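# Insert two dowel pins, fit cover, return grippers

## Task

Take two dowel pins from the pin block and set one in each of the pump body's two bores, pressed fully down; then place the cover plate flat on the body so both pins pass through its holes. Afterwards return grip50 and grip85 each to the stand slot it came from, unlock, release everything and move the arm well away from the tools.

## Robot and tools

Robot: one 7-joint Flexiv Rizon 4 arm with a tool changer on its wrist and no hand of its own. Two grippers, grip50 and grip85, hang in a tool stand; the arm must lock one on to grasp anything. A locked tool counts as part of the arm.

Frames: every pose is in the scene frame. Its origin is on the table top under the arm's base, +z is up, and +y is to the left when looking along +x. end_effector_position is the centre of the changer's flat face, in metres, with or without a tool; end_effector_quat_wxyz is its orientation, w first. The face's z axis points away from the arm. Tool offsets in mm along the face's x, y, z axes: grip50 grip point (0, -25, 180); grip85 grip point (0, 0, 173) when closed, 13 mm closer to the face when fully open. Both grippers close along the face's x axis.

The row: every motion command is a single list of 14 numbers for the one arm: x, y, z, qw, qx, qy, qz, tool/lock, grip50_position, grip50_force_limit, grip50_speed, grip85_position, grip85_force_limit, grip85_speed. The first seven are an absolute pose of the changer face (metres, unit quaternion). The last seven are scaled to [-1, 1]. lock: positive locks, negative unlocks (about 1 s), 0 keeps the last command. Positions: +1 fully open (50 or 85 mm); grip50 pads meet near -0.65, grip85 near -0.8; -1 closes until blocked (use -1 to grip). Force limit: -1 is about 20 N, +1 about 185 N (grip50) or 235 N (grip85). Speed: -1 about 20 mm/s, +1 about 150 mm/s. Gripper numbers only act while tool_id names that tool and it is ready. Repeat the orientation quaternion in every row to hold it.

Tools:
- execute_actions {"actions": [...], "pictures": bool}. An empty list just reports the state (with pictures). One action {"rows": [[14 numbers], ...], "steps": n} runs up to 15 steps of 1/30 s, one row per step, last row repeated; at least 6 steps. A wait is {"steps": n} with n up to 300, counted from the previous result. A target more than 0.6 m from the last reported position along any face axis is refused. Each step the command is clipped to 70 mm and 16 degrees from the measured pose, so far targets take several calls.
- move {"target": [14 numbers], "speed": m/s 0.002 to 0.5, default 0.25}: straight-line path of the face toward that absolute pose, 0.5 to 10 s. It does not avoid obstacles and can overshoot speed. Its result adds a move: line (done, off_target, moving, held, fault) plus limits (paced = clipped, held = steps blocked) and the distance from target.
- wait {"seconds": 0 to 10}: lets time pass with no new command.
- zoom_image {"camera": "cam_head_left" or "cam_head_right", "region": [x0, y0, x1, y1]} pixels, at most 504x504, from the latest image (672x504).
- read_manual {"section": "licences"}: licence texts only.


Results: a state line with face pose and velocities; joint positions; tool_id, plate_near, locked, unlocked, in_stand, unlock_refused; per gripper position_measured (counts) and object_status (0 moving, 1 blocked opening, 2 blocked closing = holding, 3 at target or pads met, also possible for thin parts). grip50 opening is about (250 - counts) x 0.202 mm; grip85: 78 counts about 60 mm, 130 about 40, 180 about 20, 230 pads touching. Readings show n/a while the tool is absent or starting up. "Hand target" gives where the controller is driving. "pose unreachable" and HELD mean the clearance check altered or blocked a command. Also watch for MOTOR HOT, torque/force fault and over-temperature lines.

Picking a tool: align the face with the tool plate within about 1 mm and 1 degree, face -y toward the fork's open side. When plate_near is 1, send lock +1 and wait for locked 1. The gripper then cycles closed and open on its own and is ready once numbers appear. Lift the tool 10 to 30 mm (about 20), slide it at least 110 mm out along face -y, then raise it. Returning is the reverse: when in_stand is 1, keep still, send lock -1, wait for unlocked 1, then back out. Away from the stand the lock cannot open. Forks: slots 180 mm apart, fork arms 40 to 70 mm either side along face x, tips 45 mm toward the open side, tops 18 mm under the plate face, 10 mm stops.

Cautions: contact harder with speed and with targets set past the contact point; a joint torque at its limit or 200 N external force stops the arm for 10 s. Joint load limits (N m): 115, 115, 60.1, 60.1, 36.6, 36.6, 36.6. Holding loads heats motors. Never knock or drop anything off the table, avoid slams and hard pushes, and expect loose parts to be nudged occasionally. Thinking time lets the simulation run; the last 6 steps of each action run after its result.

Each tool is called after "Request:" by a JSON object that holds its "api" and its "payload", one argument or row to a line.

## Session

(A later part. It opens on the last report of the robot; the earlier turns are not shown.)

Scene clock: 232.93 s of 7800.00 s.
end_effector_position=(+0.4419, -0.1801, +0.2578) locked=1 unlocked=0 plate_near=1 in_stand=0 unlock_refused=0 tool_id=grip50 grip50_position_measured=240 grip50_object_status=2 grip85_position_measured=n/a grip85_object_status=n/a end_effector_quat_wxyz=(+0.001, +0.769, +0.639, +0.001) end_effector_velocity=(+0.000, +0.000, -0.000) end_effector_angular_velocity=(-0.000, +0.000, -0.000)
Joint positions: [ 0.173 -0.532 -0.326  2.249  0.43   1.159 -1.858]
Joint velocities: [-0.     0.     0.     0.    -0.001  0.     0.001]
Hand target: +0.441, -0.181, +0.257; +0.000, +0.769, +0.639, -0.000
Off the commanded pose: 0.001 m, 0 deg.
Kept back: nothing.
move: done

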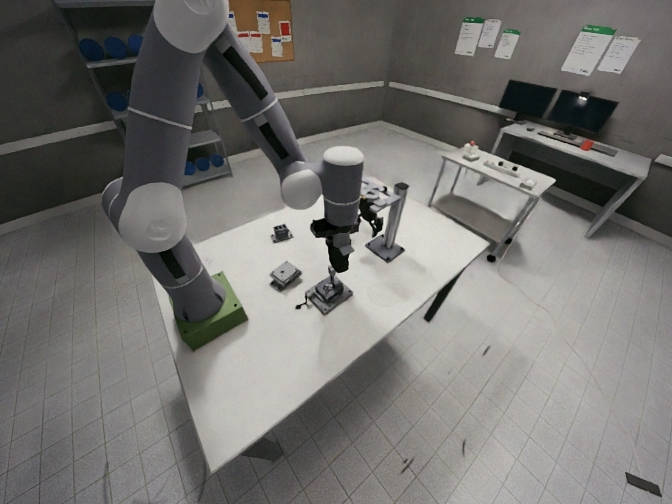

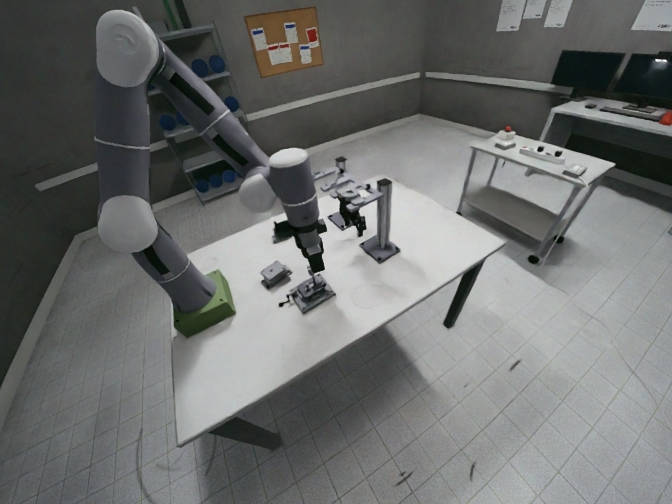

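Request:
{"api": "move", "payload": {
  "target": [0.4415,-0.1801,0.2581,0,0.7694,0.6388,0,0,-0.35,-0.3,-1,1,0,0],
  "speed": 0.004
}}

Request:
{"api": "move", "payload": {
  "target": [0.4415,-0.1801,0.32,0,0.7694,0.6388,0,0,-0.35,-0.3,-1,1,0,0],
  "speed": 0.05
}}

Request:
{"api": "zoom_image", "payload": {
  "camera": "cam_head_right",
  "region": [295,272,325,302]
}}

Request:
{"api": "zoom_image", "payload": {
  "camera": "cam_head_left",
  "region": [314,272,344,302]
}}

Scene clock: 233.93 s of 7800.00 s.
end_effector_position=(+0.4415, -0.1801, +0.2581) locked=1 unlocked=0 plate_near=1 in_stand=0 unlock_refused=0 tool_id=grip50 grip50_position_measured=205 grip50_object_status=3 grip85_position_measured=n/a grip85_object_status=n/a end_effector_quat_wxyz=(+0.000, +0.769, +0.639, +0.000) end_effector_velocity=(+0.000, +0.000, +0.000) end_effector_angular_velocity=(+0.000, -0.000, -0.001)
Joint positions: [ 0.175 -0.531 -0.328  2.25   0.429  1.157 -1.857]
Joint velocities: [ 0.    -0.    -0.    -0.     0.    -0.     0.001]
Hand target: +0.441, -0.180, +0.258; +0.000, +0.769, +0.639, -0.000
Off the commanded pose: 0.000 m, 0 deg.
Kept back: nothing.
move: done

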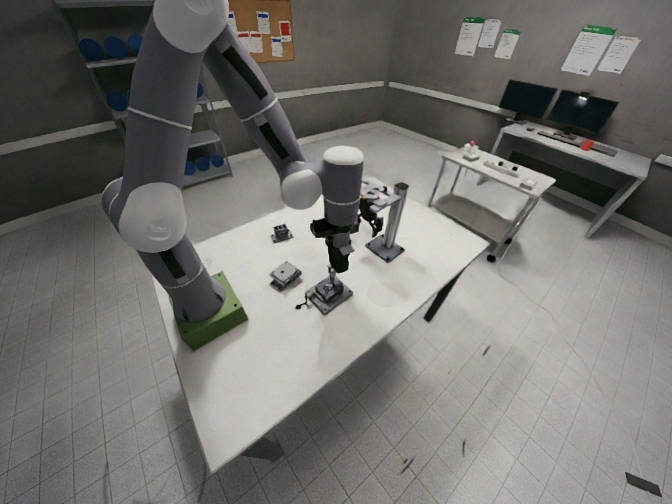

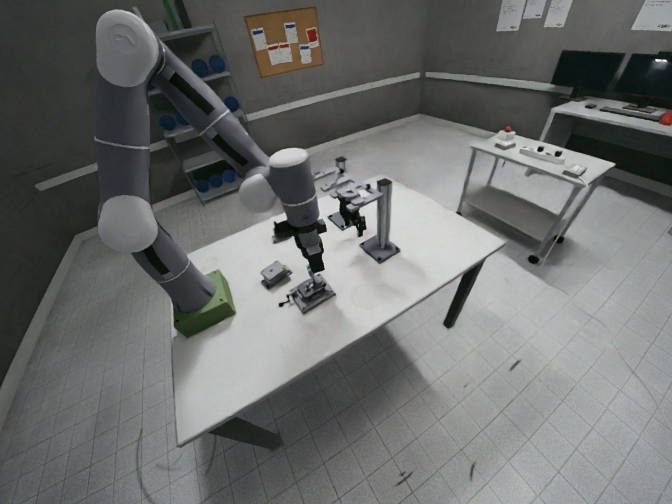

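Scene clock: 235.43 s of 7800.00 s.
end_effector_position=(+0.4415, -0.1802, +0.3201) locked=1 unlocked=0 plate_near=1 in_stand=0 unlock_refused=0 tool_id=grip50 grip50_position_measured=205 grip50_object_status=3 grip85_position_measured=n/a grip85_object_status=n/a end_effector_quat_wxyz=(+0.000, +0.769, +0.639, +0.000) end_effector_velocity=(-0.000, +0.000, -0.000) end_effector_angular_velocity=(-0.000, +0.001, +0.002)
Joint positions: [ 0.252 -0.34  -0.435  2.302  0.285  1.028 -1.758]
Joint velocities: [ 0.    -0.     0.     0.    -0.    -0.    -0.001]
Hand target: +0.441, -0.180, +0.320; -0.000, +0.769, +0.639, +0.000
Off the commanded pose: 0.000 m, 0 deg.
Kept back: nothing.
move: done

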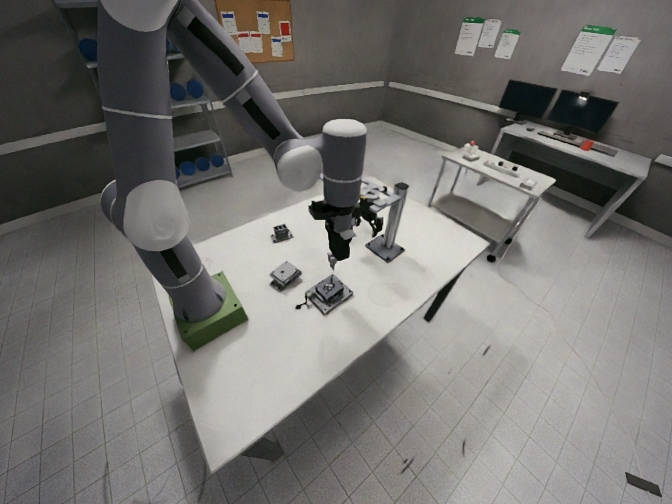

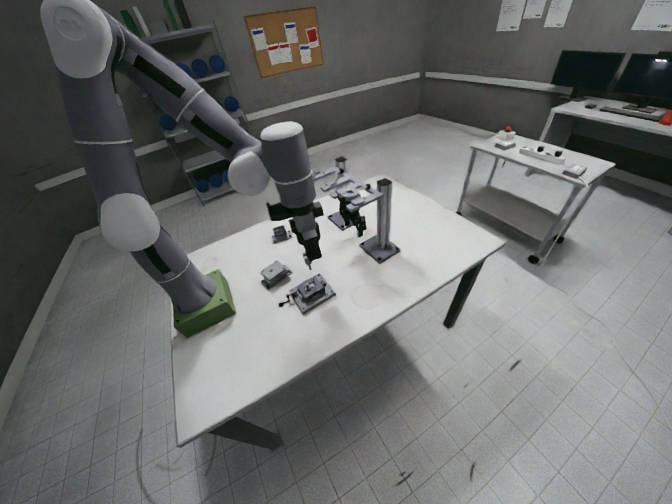

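Region (295, 272, 325, 302) of cam_head_right's 672x504 image, scaled by 16.800, with more detail than that image has.

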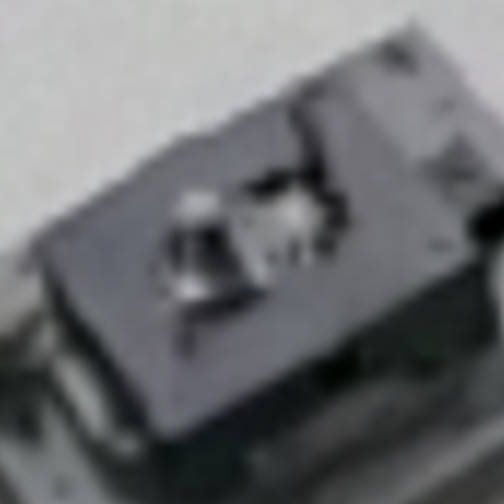

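Region (314, 272, 344, 302) of cam_head_left's 672x504 image, scaled by 16.800, with more detail than that image has.

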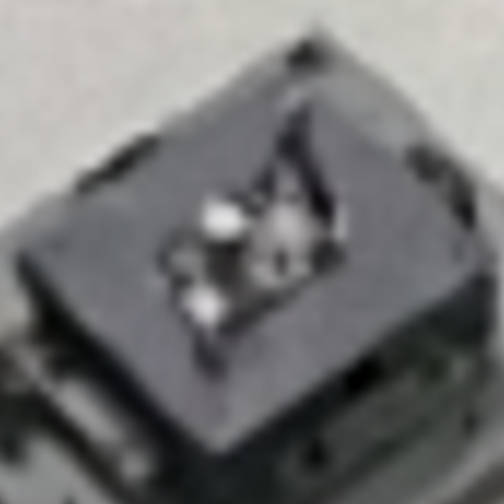

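Request:
{"api": "move", "payload": {
  "target": [0.4415,-0.1801,0.2585,0,0.7694,0.6388,0,0,-0.35,-0.3,-1,1,0,0],
  "speed": 0.04
}}

Request:
{"api": "move", "payload": {
  "target": [0.4415,-0.1801,0.2585,0,0.7694,0.6388,0,0,-1,-0.3,-1,1,0,0]
}}

Request:
{"api": "move", "payload": {
  "target": [0.4415,-0.1801,0.261,0,0.7694,0.6388,0,0,-1,-0.3,-1,1,0,0],
  "speed": 0.01
}}

Request:
{"api": "move", "payload": {
  "target": [0.4435,-0.1745,0.261,0,0.7694,0.6388,0,0,-1,-0.3,-1,1,0,0],
  "speed": 0.01
}}

Request:
{"api": "move", "payload": {
  "target": [0.4435,-0.1745,0.2568,0,0.7694,0.6388,0,0,-1,-0.3,-1,1,0,0],
  "speed": 0.004
}}

Scene clock: 237.67 s of 7800.00 s.
end_effector_position=(+0.4415, -0.1800, +0.2584) locked=1 unlocked=0 plate_near=1 in_stand=0 unlock_refused=0 tool_id=grip50 grip50_position_measured=205 grip50_object_status=3 grip85_position_measured=n/a grip85_object_status=n/a end_effector_quat_wxyz=(-0.000, +0.770, +0.639, -0.000) end_effector_velocity=(+0.000, +0.000, +0.000) end_effector_angular_velocity=(-0.000, -0.000, -0.001)
Joint positions: [ 0.176 -0.53  -0.329  2.25   0.428  1.155 -1.856]
Joint velocities: [ 0.     0.    -0.     0.    -0.     0.     0.001]
Hand target: +0.442, -0.180, +0.259; +0.000, +0.769, +0.639, -0.000
Off the commanded pose: 0.000 m, 0 deg.
Kept back: nothing.
move: done

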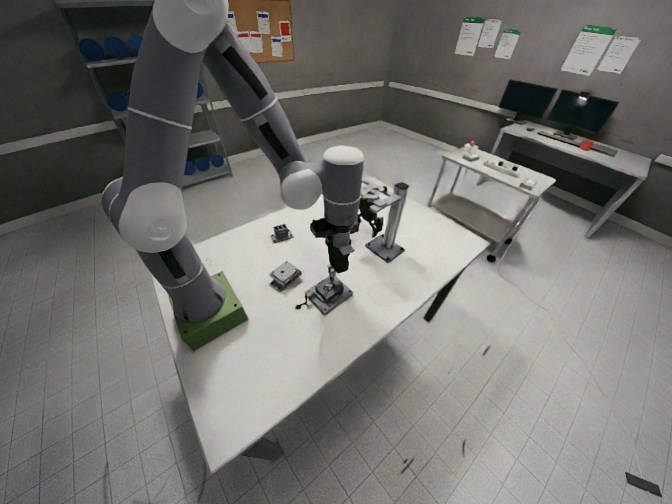

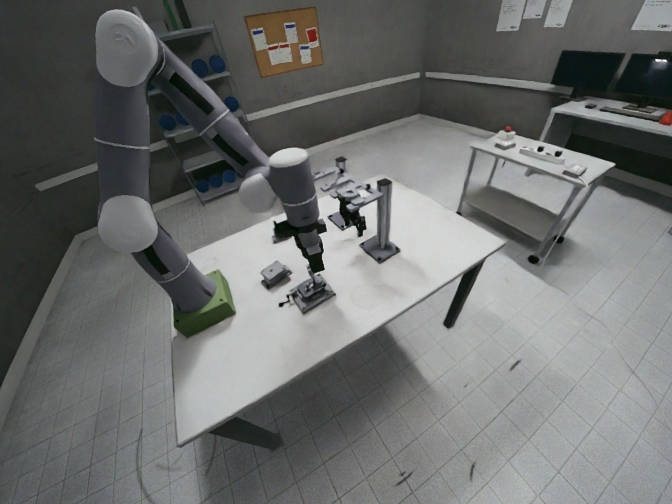

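Scene clock: 238.37 s of 7800.00 s.
end_effector_position=(+0.4415, -0.1801, +0.2584) locked=1 unlocked=0 plate_near=1 in_stand=0 unlock_refused=0 tool_id=grip50 grip50_position_measured=239 grip50_object_status=2 grip85_position_measured=n/a grip85_object_status=n/a end_effector_quat_wxyz=(-0.000, +0.769, +0.639, -0.000) end_effector_velocity=(+0.000, -0.000, -0.000) end_effector_angular_velocity=(-0.000, +0.000, +0.001)
Joint positions: [ 0.176 -0.53  -0.329  2.25   0.428  1.155 -1.856]
Joint velocities: [ 0. -0.  0. -0. -0.  0. -0.]
Hand target: +0.441, -0.180, +0.259; -0.000, +0.769, +0.639, -0.000
Off the commanded pose: 0.000 m, 0 deg.
Kept back: nothing.
move: done

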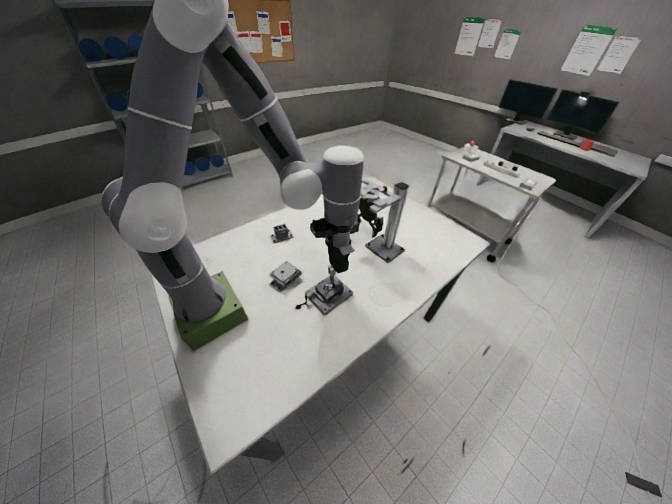

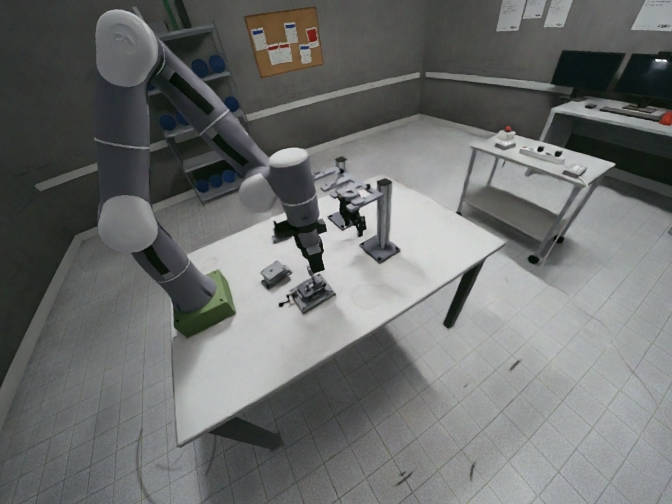

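Scene clock: 239.07 s of 7800.00 s.
end_effector_position=(+0.4415, -0.1801, +0.2610) locked=1 unlocked=0 plate_near=1 in_stand=0 unlock_refused=0 tool_id=grip50 grip50_position_measured=239 grip50_object_status=2 grip85_position_measured=n/a grip85_object_status=n/a end_effector_quat_wxyz=(+0.000, +0.769, +0.639, +0.000) end_effector_velocity=(-0.000, -0.000, -0.000) end_effector_angular_velocity=(-0.000, +0.000, -0.000)
Joint positions: [ 0.18  -0.522 -0.335  2.253  0.424  1.15  -1.853]
Joint velocities: [ 0.    -0.    -0.001  0.     0.    -0.    -0.   ]
Hand target: +0.441, -0.180, +0.261; -0.000, +0.769, +0.639, +0.000
Off the commanded pose: 0.000 m, 0 deg.
Kept back: nothing.
move: done

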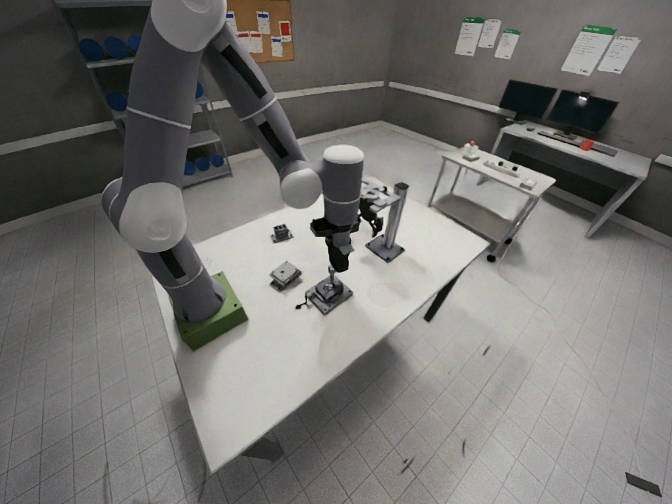

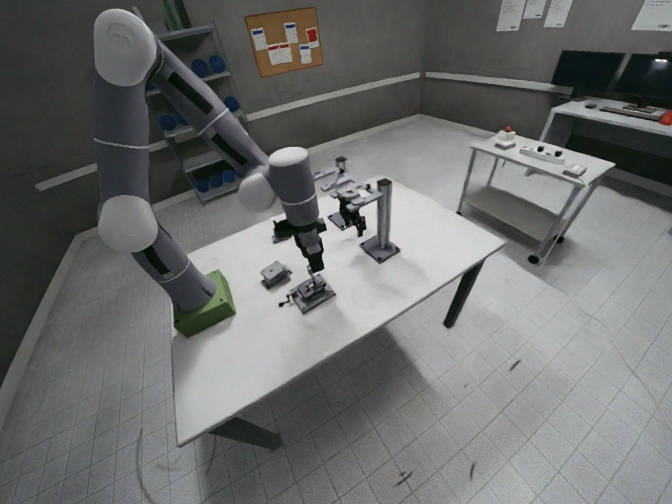

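Scene clock: 239.90 s of 7800.00 s.
end_effector_position=(+0.4435, -0.1745, +0.2609) locked=1 unlocked=0 plate_near=1 in_stand=0 unlock_refused=0 tool_id=grip50 grip50_position_measured=239 grip50_object_status=2 grip85_position_measured=n/a grip85_object_status=n/a end_effector_quat_wxyz=(-0.000, +0.769, +0.639, -0.000) end_effector_velocity=(-0.000, -0.000, -0.000) end_effector_angular_velocity=(+0.000, +0.000, +0.000)
Joint positions: [ 0.193 -0.522 -0.335  2.253  0.424  1.15  -1.841]
Joint velocities: [ 0. -0. -0.  0.  0. -0. -0.]
Hand target: +0.443, -0.174, +0.261; -0.000, +0.769, +0.639, +0.000
Off the commanded pose: 0.000 m, 0 deg.
Kept back: nothing.
move: done

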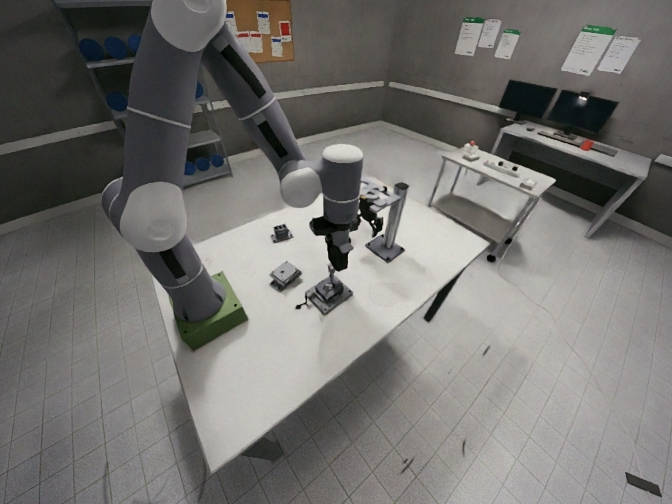

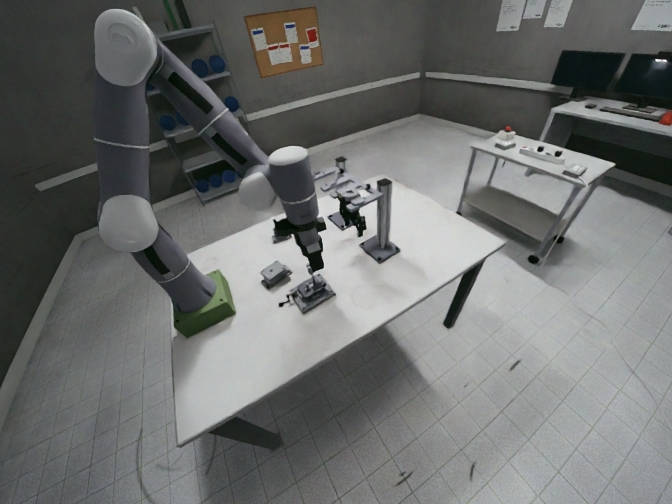

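Scene clock: 241.17 s of 7800.00 s.
end_effector_position=(+0.4444, -0.1747, +0.2579) locked=1 unlocked=0 plate_near=1 in_stand=0 unlock_refused=0 tool_id=grip50 grip50_position_measured=239 grip50_object_status=2 grip85_position_measured=n/a grip85_object_status=n/a end_effector_quat_wxyz=(+0.001, +0.769, +0.639, +0.001) end_effector_velocity=(-0.000, -0.000, -0.000) end_effector_angular_velocity=(-0.000, +0.000, +0.000)
Joint positions: [ 0.186 -0.532 -0.326  2.249  0.429  1.16  -1.845]
Joint velocities: [-0.001 -0.     0.     0.    -0.001  0.001 -0.001]
Hand target: +0.444, -0.174, +0.257; +0.000, +0.769, +0.639, -0.000
Off the commanded pose: 0.001 m, 0 deg.
Kept back: nothing.
move: done

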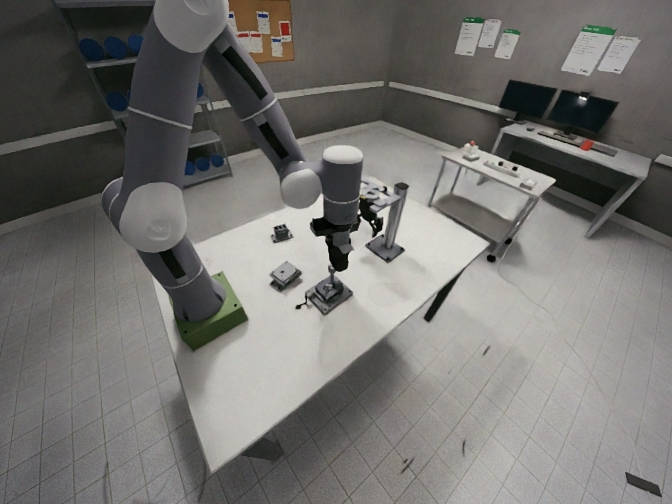

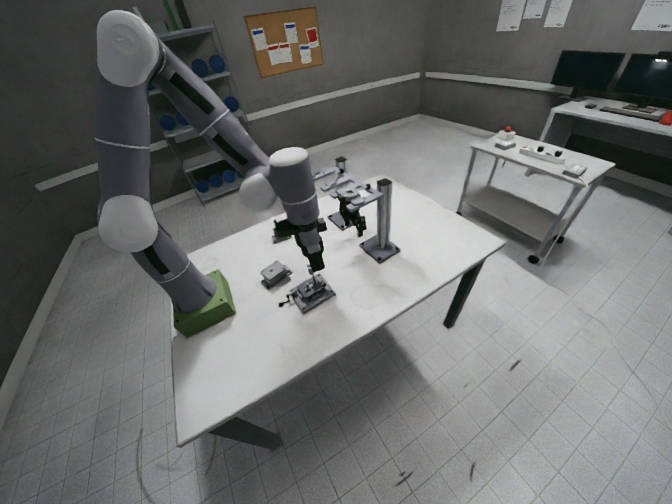

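Request:
{"api": "execute_actions", "payload": {
  "actions": []
}}

Request:
{"api": "move", "payload": {
  "target": [0.4415,-0.1755,0.261,0,0.7694,0.6388,0,0,-1,-0.3,-1,1,-0.3,0],
  "speed": 0.01
}}

Request:
{"api": "move", "payload": {
  "target": [0.4415,-0.1755,0.2565,0,0.7694,0.6388,0,0,-1,-0.3,-1,1,-0.3,0],
  "speed": 0.004
}}

Scene clock: 242.07 s of 7800.00 s.
end_effector_position=(+0.4444, -0.1747, +0.2579) locked=1 unlocked=0 plate_near=1 in_stand=0 unlock_refused=0 tool_id=grip50 grip50_position_measured=239 grip50_object_status=2 grip85_position_measured=n/a grip85_object_status=n/a end_effector_quat_wxyz=(+0.001, +0.769, +0.639, +0.001) end_effector_velocity=(-0.000, -0.000, -0.000) end_effector_angular_velocity=(+0.000, +0.000, +0.001)
Joint positions: [ 0.186 -0.532 -0.326  2.249  0.429  1.16  -1.845]
Joint velocities: [ 0.    -0.    -0.     0.     0.    -0.    -0.001]
Hand target: +0.444, -0.174, +0.257; +0.000, +0.769, +0.639, -0.000
Off the commanded pose: 0.001 m, 0 deg.
Kept back: nothing.
Steps of this call (steps 1 to 27: nothing new was sent). Readings (end_effector_position | what the end effector reports):
1: (+0.4444, -0.1747, +0.2579) | locked=1 unlocked=0 plate_near=1 in_stand=0 unlock_refused=0 tool_id=grip50 grip50_position_measured=239 grip50_object_status=2 grip85_position_measured=n/a grip85_object_status=n/a
2: (+0.4444, -0.1747, +0.2579) | locked=1 unlocked=0 plate_near=1 in_stand=0 unlock_refused=0 tool_id=grip50 grip50_position_measured=239 grip50_object_status=2 grip85_position_measured=n/a grip85_object_status=n/a
4: (+0.4444, -0.1747, +0.2579) | locked=1 unlocked=0 plate_near=1 in_stand=0 unlock_refused=0 tool_id=grip50 grip50_position_measured=239 grip50_object_status=2 grip85_position_measured=n/a grip85_object_status=n/a
8: (+0.4444, -0.1747, +0.2579) | locked=1 unlocked=0 plate_near=1 in_stand=0 unlock_refused=0 tool_id=grip50 grip50_position_measured=239 grip50_object_status=2 grip85_position_measured=n/a grip85_object_status=n/a
27: the state above

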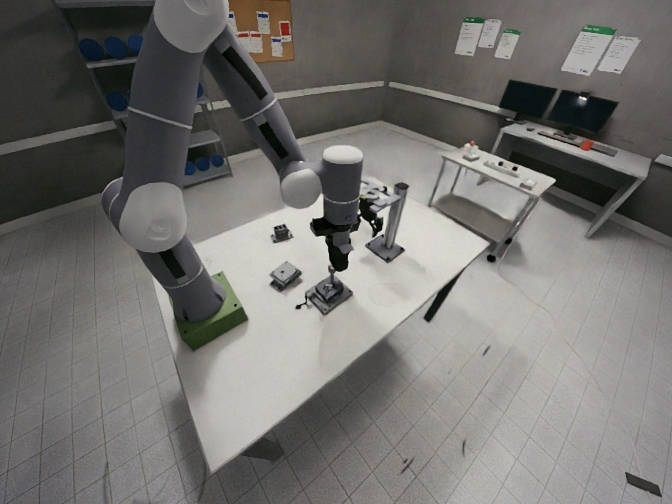

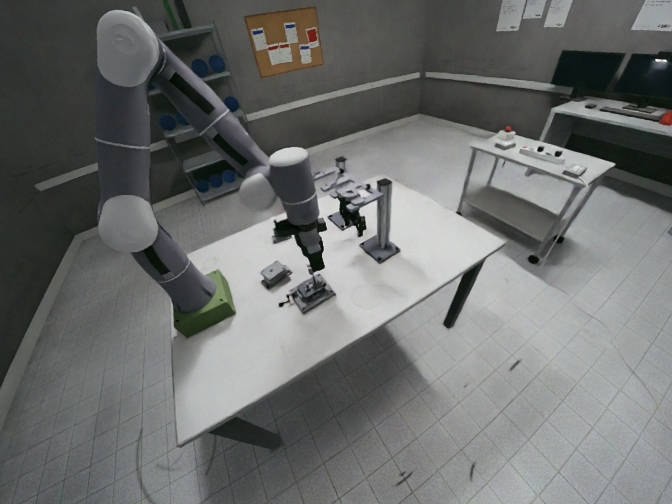

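Scene clock: 242.77 s of 7800.00 s.
end_effector_position=(+0.4415, -0.1755, +0.2610) locked=1 unlocked=0 plate_near=1 in_stand=0 unlock_refused=0 tool_id=grip50 grip50_position_measured=239 grip50_object_status=2 grip85_position_measured=n/a grip85_object_status=n/a end_effector_quat_wxyz=(+0.000, +0.769, +0.639, +0.000) end_effector_velocity=(+0.000, -0.000, +0.000) end_effector_angular_velocity=(-0.000, +0.000, +0.001)
Joint positions: [ 0.189 -0.52  -0.333  2.258  0.423  1.154 -1.843]
Joint velocities: [ 0.     0.    -0.     0.    -0.001 -0.     0.   ]
Hand target: +0.441, -0.176, +0.261; +0.000, +0.769, +0.639, -0.000
Off the commanded pose: 0.000 m, 0 deg.
Kept back: nothing.
move: done

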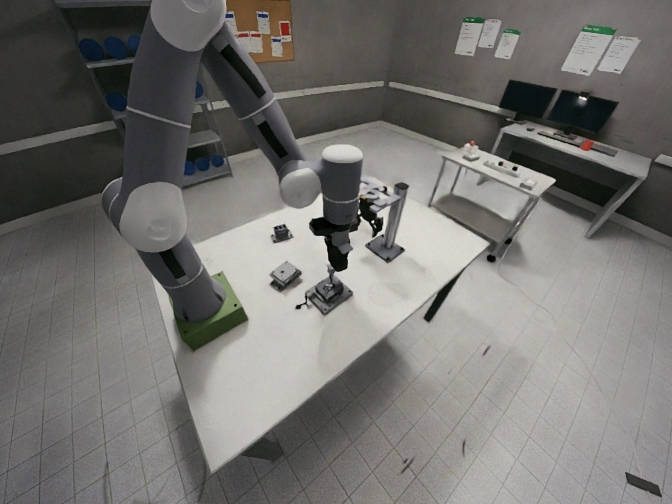

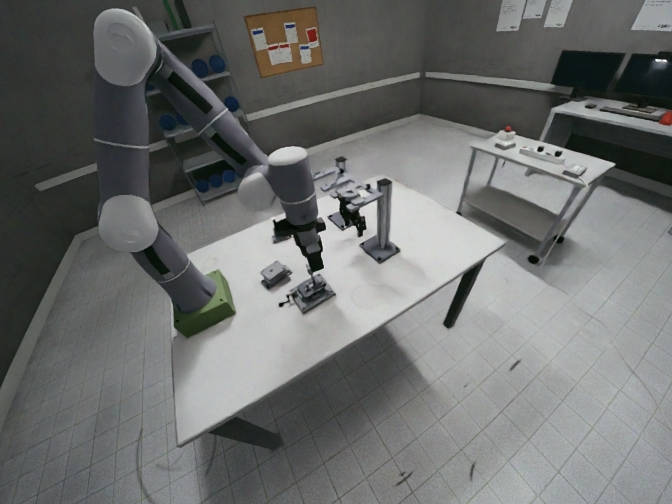

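Scene clock: 244.10 s of 7800.00 s.
end_effector_position=(+0.4425, -0.1756, +0.2575) locked=1 unlocked=0 plate_near=1 in_stand=0 unlock_refused=0 tool_id=grip50 grip50_position_measured=239 grip50_object_status=2 grip85_position_measured=n/a grip85_object_status=n/a end_effector_quat_wxyz=(+0.001, +0.769, +0.639, +0.001) end_effector_velocity=(+0.000, -0.000, -0.000) end_effector_angular_velocity=(-0.000, -0.000, -0.001)
Joint positions: [ 0.181 -0.531 -0.323  2.253  0.429  1.164 -1.848]
Joint velocities: [-0.001 -0.     0.    -0.    -0.     0.001  0.001]
Hand target: +0.442, -0.175, +0.257; +0.000, +0.769, +0.639, -0.000
Off the commanded pose: 0.001 m, 0 deg.
Kept back: nothing.
move: done

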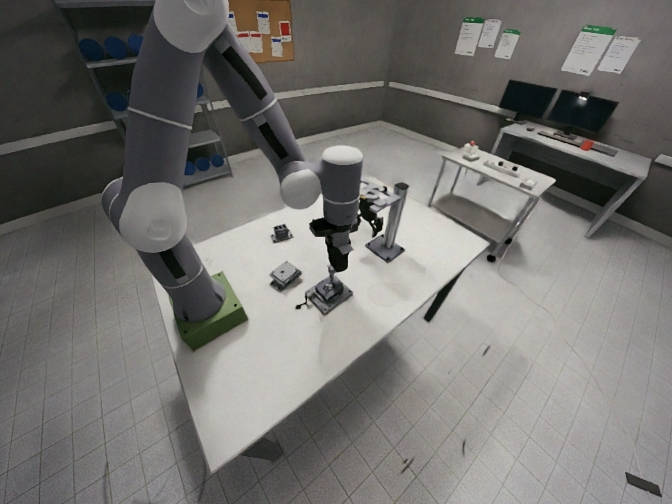

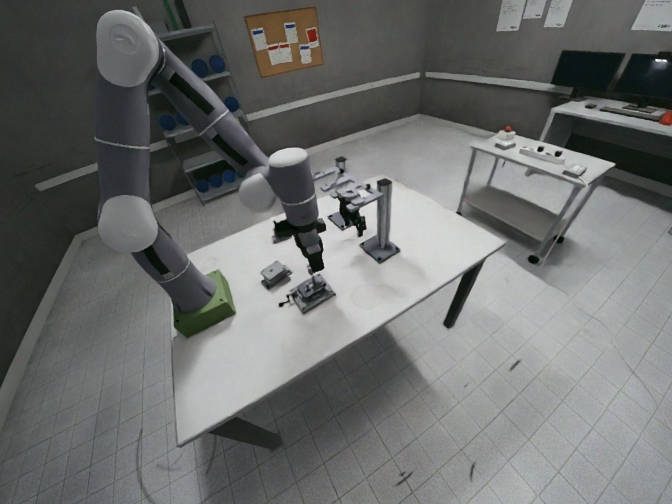

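Request:
{"api": "move", "payload": {
  "target": [0.4388,-0.1789,0.262,0,0.7694,0.6388,0,0,-1,-0.3,-1,1,-0.3,0],
  "speed": 0.01
}}

Request:
{"api": "zoom_image", "payload": {
  "camera": "cam_head_left",
  "region": [305,262,355,312]
}}

Request:
{"api": "zoom_image", "payload": {
  "camera": "cam_head_right",
  "region": [288,262,338,312]
}}

Request:
{"api": "move", "payload": {
  "target": [0.4388,-0.1789,0.2565,0,0.7694,0.6388,0,0,-1,-0.3,-1,1,-0.3,0],
  "speed": 0.004
}}

Scene clock: 245.37 s of 7800.00 s.
end_effector_position=(+0.4388, -0.1789, +0.2620) locked=1 unlocked=0 plate_near=1 in_stand=0 unlock_refused=0 tool_id=grip50 grip50_position_measured=239 grip50_object_status=2 grip85_position_measured=n/a grip85_object_status=n/a end_effector_quat_wxyz=(+0.000, +0.770, +0.639, +0.000) end_effector_velocity=(-0.000, -0.000, -0.000) end_effector_angular_velocity=(+0.000, -0.000, -0.001)
Joint positions: [ 0.181 -0.515 -0.333  2.262  0.42   1.155 -1.849]
Joint velocities: [ 0.    -0.    -0.     0.     0.001  0.    -0.   ]
Hand target: +0.439, -0.179, +0.262; +0.000, +0.769, +0.639, -0.000
Off the commanded pose: 0.000 m, 0 deg.
Kept back: nothing.
move: done

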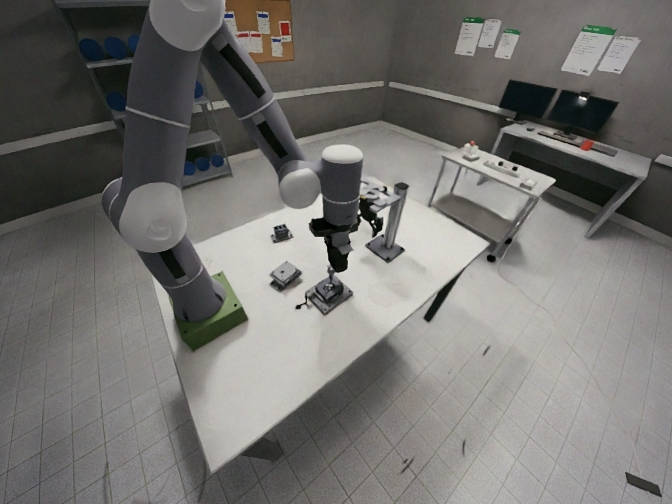

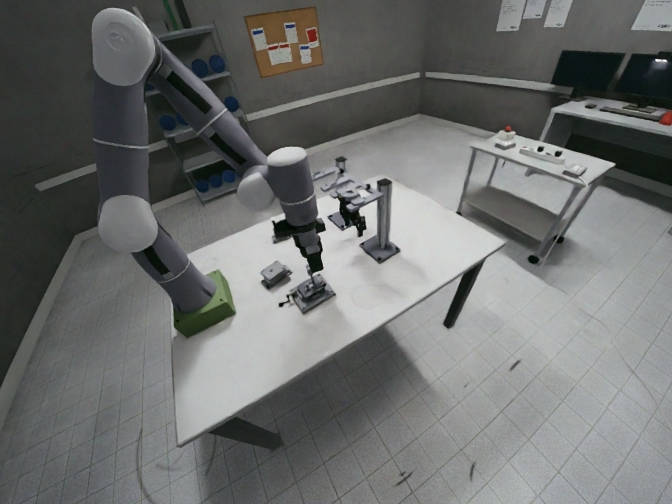

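Region (305, 262, 355, 312) of cam_head_left's 672x504 image, scaled by 10.080, with more detail than that image has.

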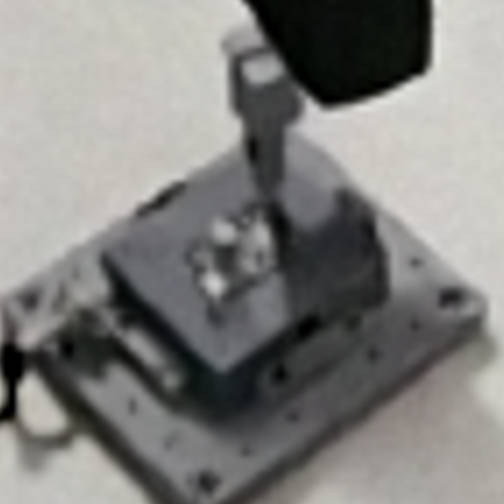

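Region (288, 262, 338, 312) of cam_head_right's 672x504 image, scaled by 10.080, with more detail than that image has.

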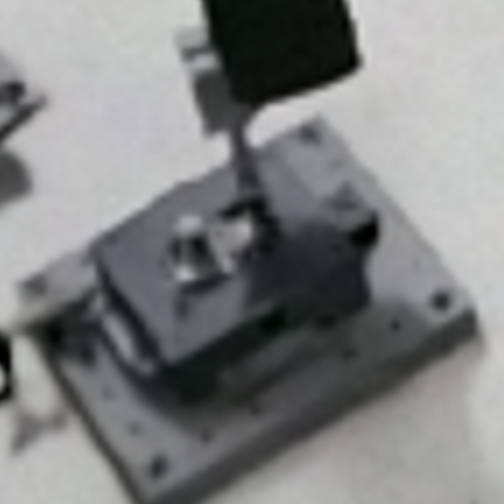

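Scene clock: 246.97 s of 7800.00 s.
end_effector_position=(+0.4398, -0.1791, +0.2576) locked=1 unlocked=0 plate_near=1 in_stand=0 unlock_refused=0 tool_id=grip50 grip50_position_measured=239 grip50_object_status=2 grip85_position_measured=n/a grip85_object_status=n/a end_effector_quat_wxyz=(+0.001, +0.769, +0.639, +0.001) end_effector_velocity=(+0.000, -0.000, -0.000) end_effector_angular_velocity=(+0.000, -0.000, +0.000)
Joint positions: [ 0.171 -0.529 -0.321  2.256  0.427  1.166 -1.854]
Joint velocities: [-0.001 -0.     0.001 -0.    -0.001  0.     0.   ]
Hand target: +0.439, -0.179, +0.257; +0.000, +0.769, +0.639, -0.000
Off the commanded pose: 0.001 m, 0 deg.
Kept back: nothing.
move: done

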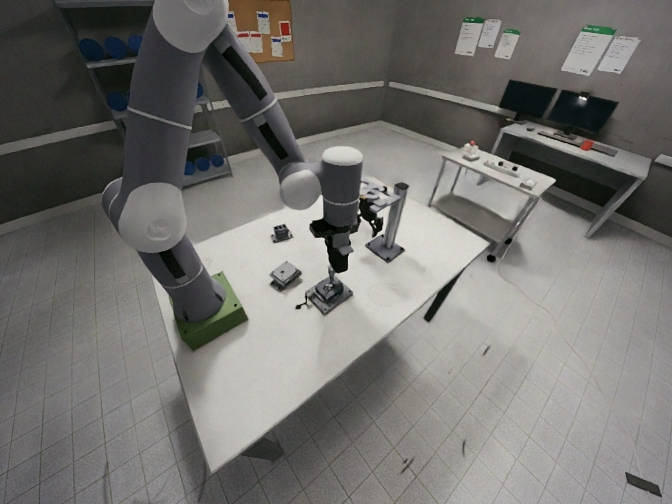

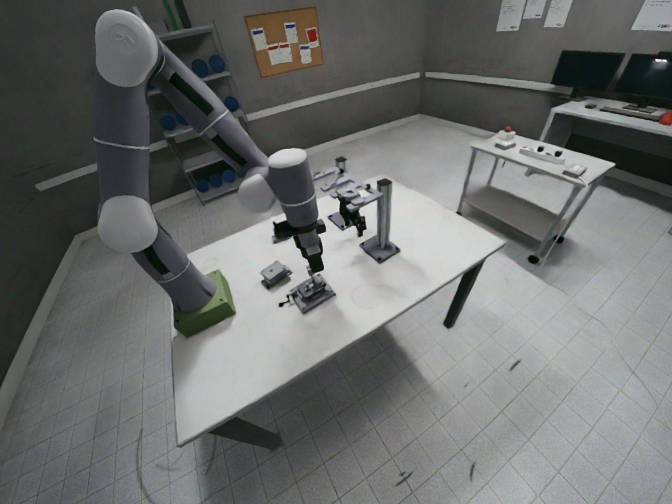

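Request:
{"api": "zoom_image", "payload": {
  "camera": "cam_head_left",
  "region": [320,270,344,294]
}}

Request:
{"api": "zoom_image", "payload": {
  "camera": "cam_head_right",
  "region": [302,268,326,292]
}}

Request:
{"api": "move", "payload": {
  "target": [0.4388,-0.1789,0.32,0,0.7694,0.6388,0,0,-1,-0.3,-1,1,-0.3,0],
  "speed": 0.05
}}

Request:
{"api": "zoom_image", "payload": {
  "camera": "cam_head_left",
  "region": [320,270,344,294]
}}

Request:
{"api": "zoom_image", "payload": {
  "camera": "cam_head_right",
  "region": [302,268,326,292]
}}

Request:
{"api": "zoom_image", "payload": {
  "camera": "cam_head_right",
  "region": [296,250,326,280]
}}

Region (320, 270, 344, 294) of cam_head_left's 672x504 image, scaled by 21.000, with more detail than that image has.

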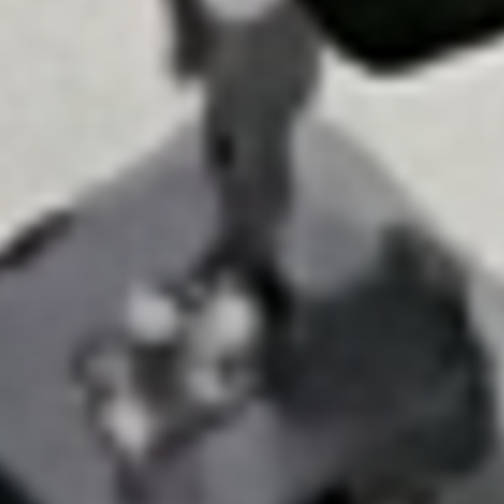

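Region (302, 268, 326, 292) of cam_head_right's 672x504 image, scaled by 21.000, with more detail than that image has.

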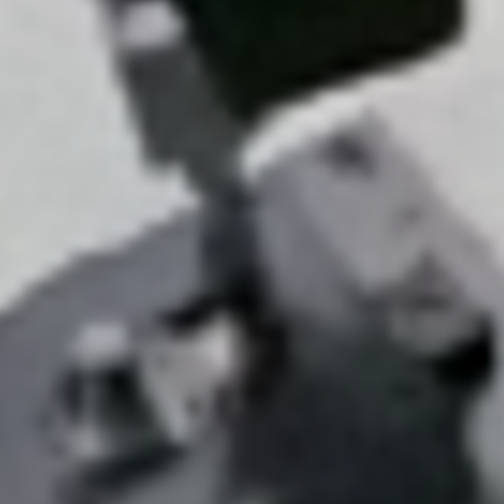

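Scene clock: 249.00 s of 7800.00 s.
end_effector_position=(+0.4388, -0.1790, +0.3201) locked=1 unlocked=0 plate_near=1 in_stand=0 unlock_refused=0 tool_id=grip50 grip50_position_measured=239 grip50_object_status=2 grip85_position_measured=n/a grip85_object_status=n/a end_effector_quat_wxyz=(+0.000, +0.769, +0.639, +0.000) end_effector_velocity=(-0.000, -0.000, -0.000) end_effector_angular_velocity=(-0.000, +0.001, +0.001)
Joint positions: [ 0.25  -0.334 -0.43   2.312  0.28   1.034 -1.752]
Joint velocities: [-0.    -0.001 -0.     0.    -0.    -0.    -0.001]
Hand target: +0.439, -0.179, +0.320; -0.000, +0.769, +0.639, +0.000
Off the commanded pose: 0.000 m, 0 deg.
Kept back: nothing.
move: done

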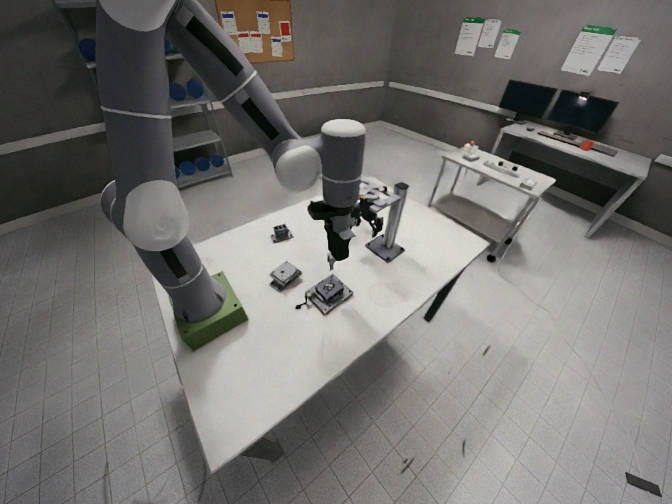

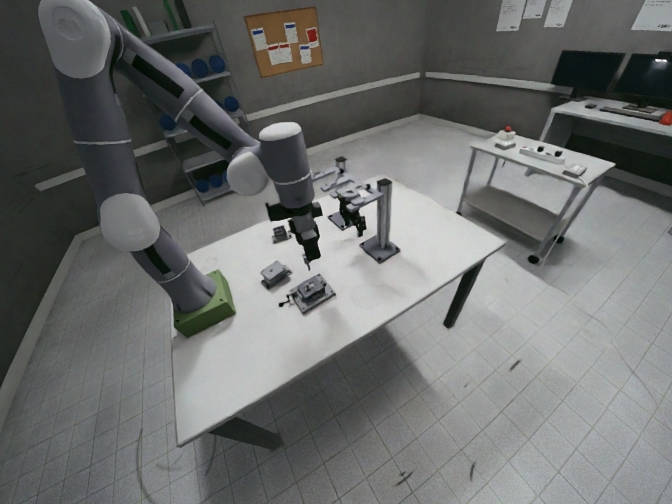

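Region (320, 270, 344, 294) of cam_head_left's 672x504 image, scaled by 21.000, with more detail than that image has.

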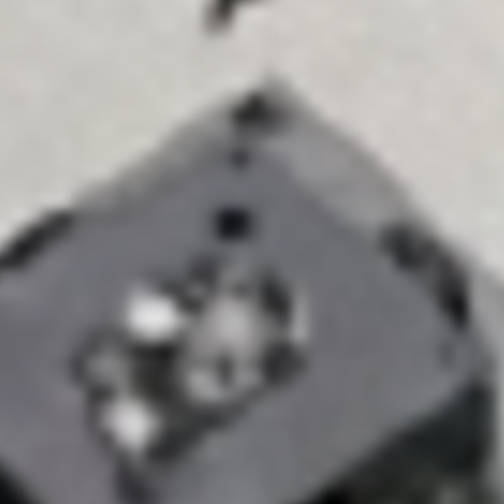

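Region (302, 268, 326, 292) of cam_head_right's 672x504 image, scaled by 21.000, with more detail than that image has.

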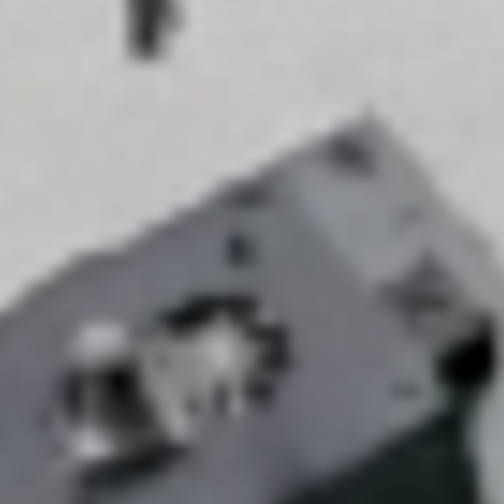

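Region (296, 250, 326, 280) of cam_head_right's 672x504 image, scaled by 16.800, with more detail than that image has.

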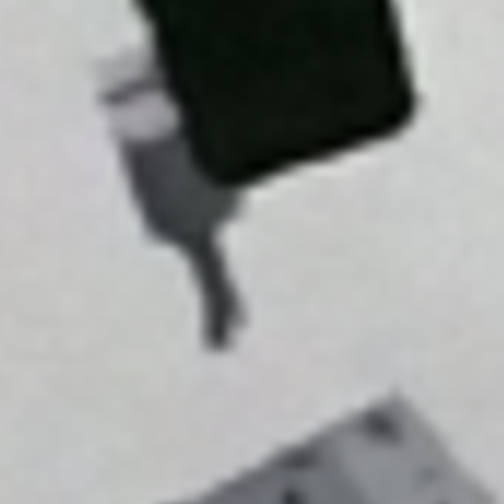

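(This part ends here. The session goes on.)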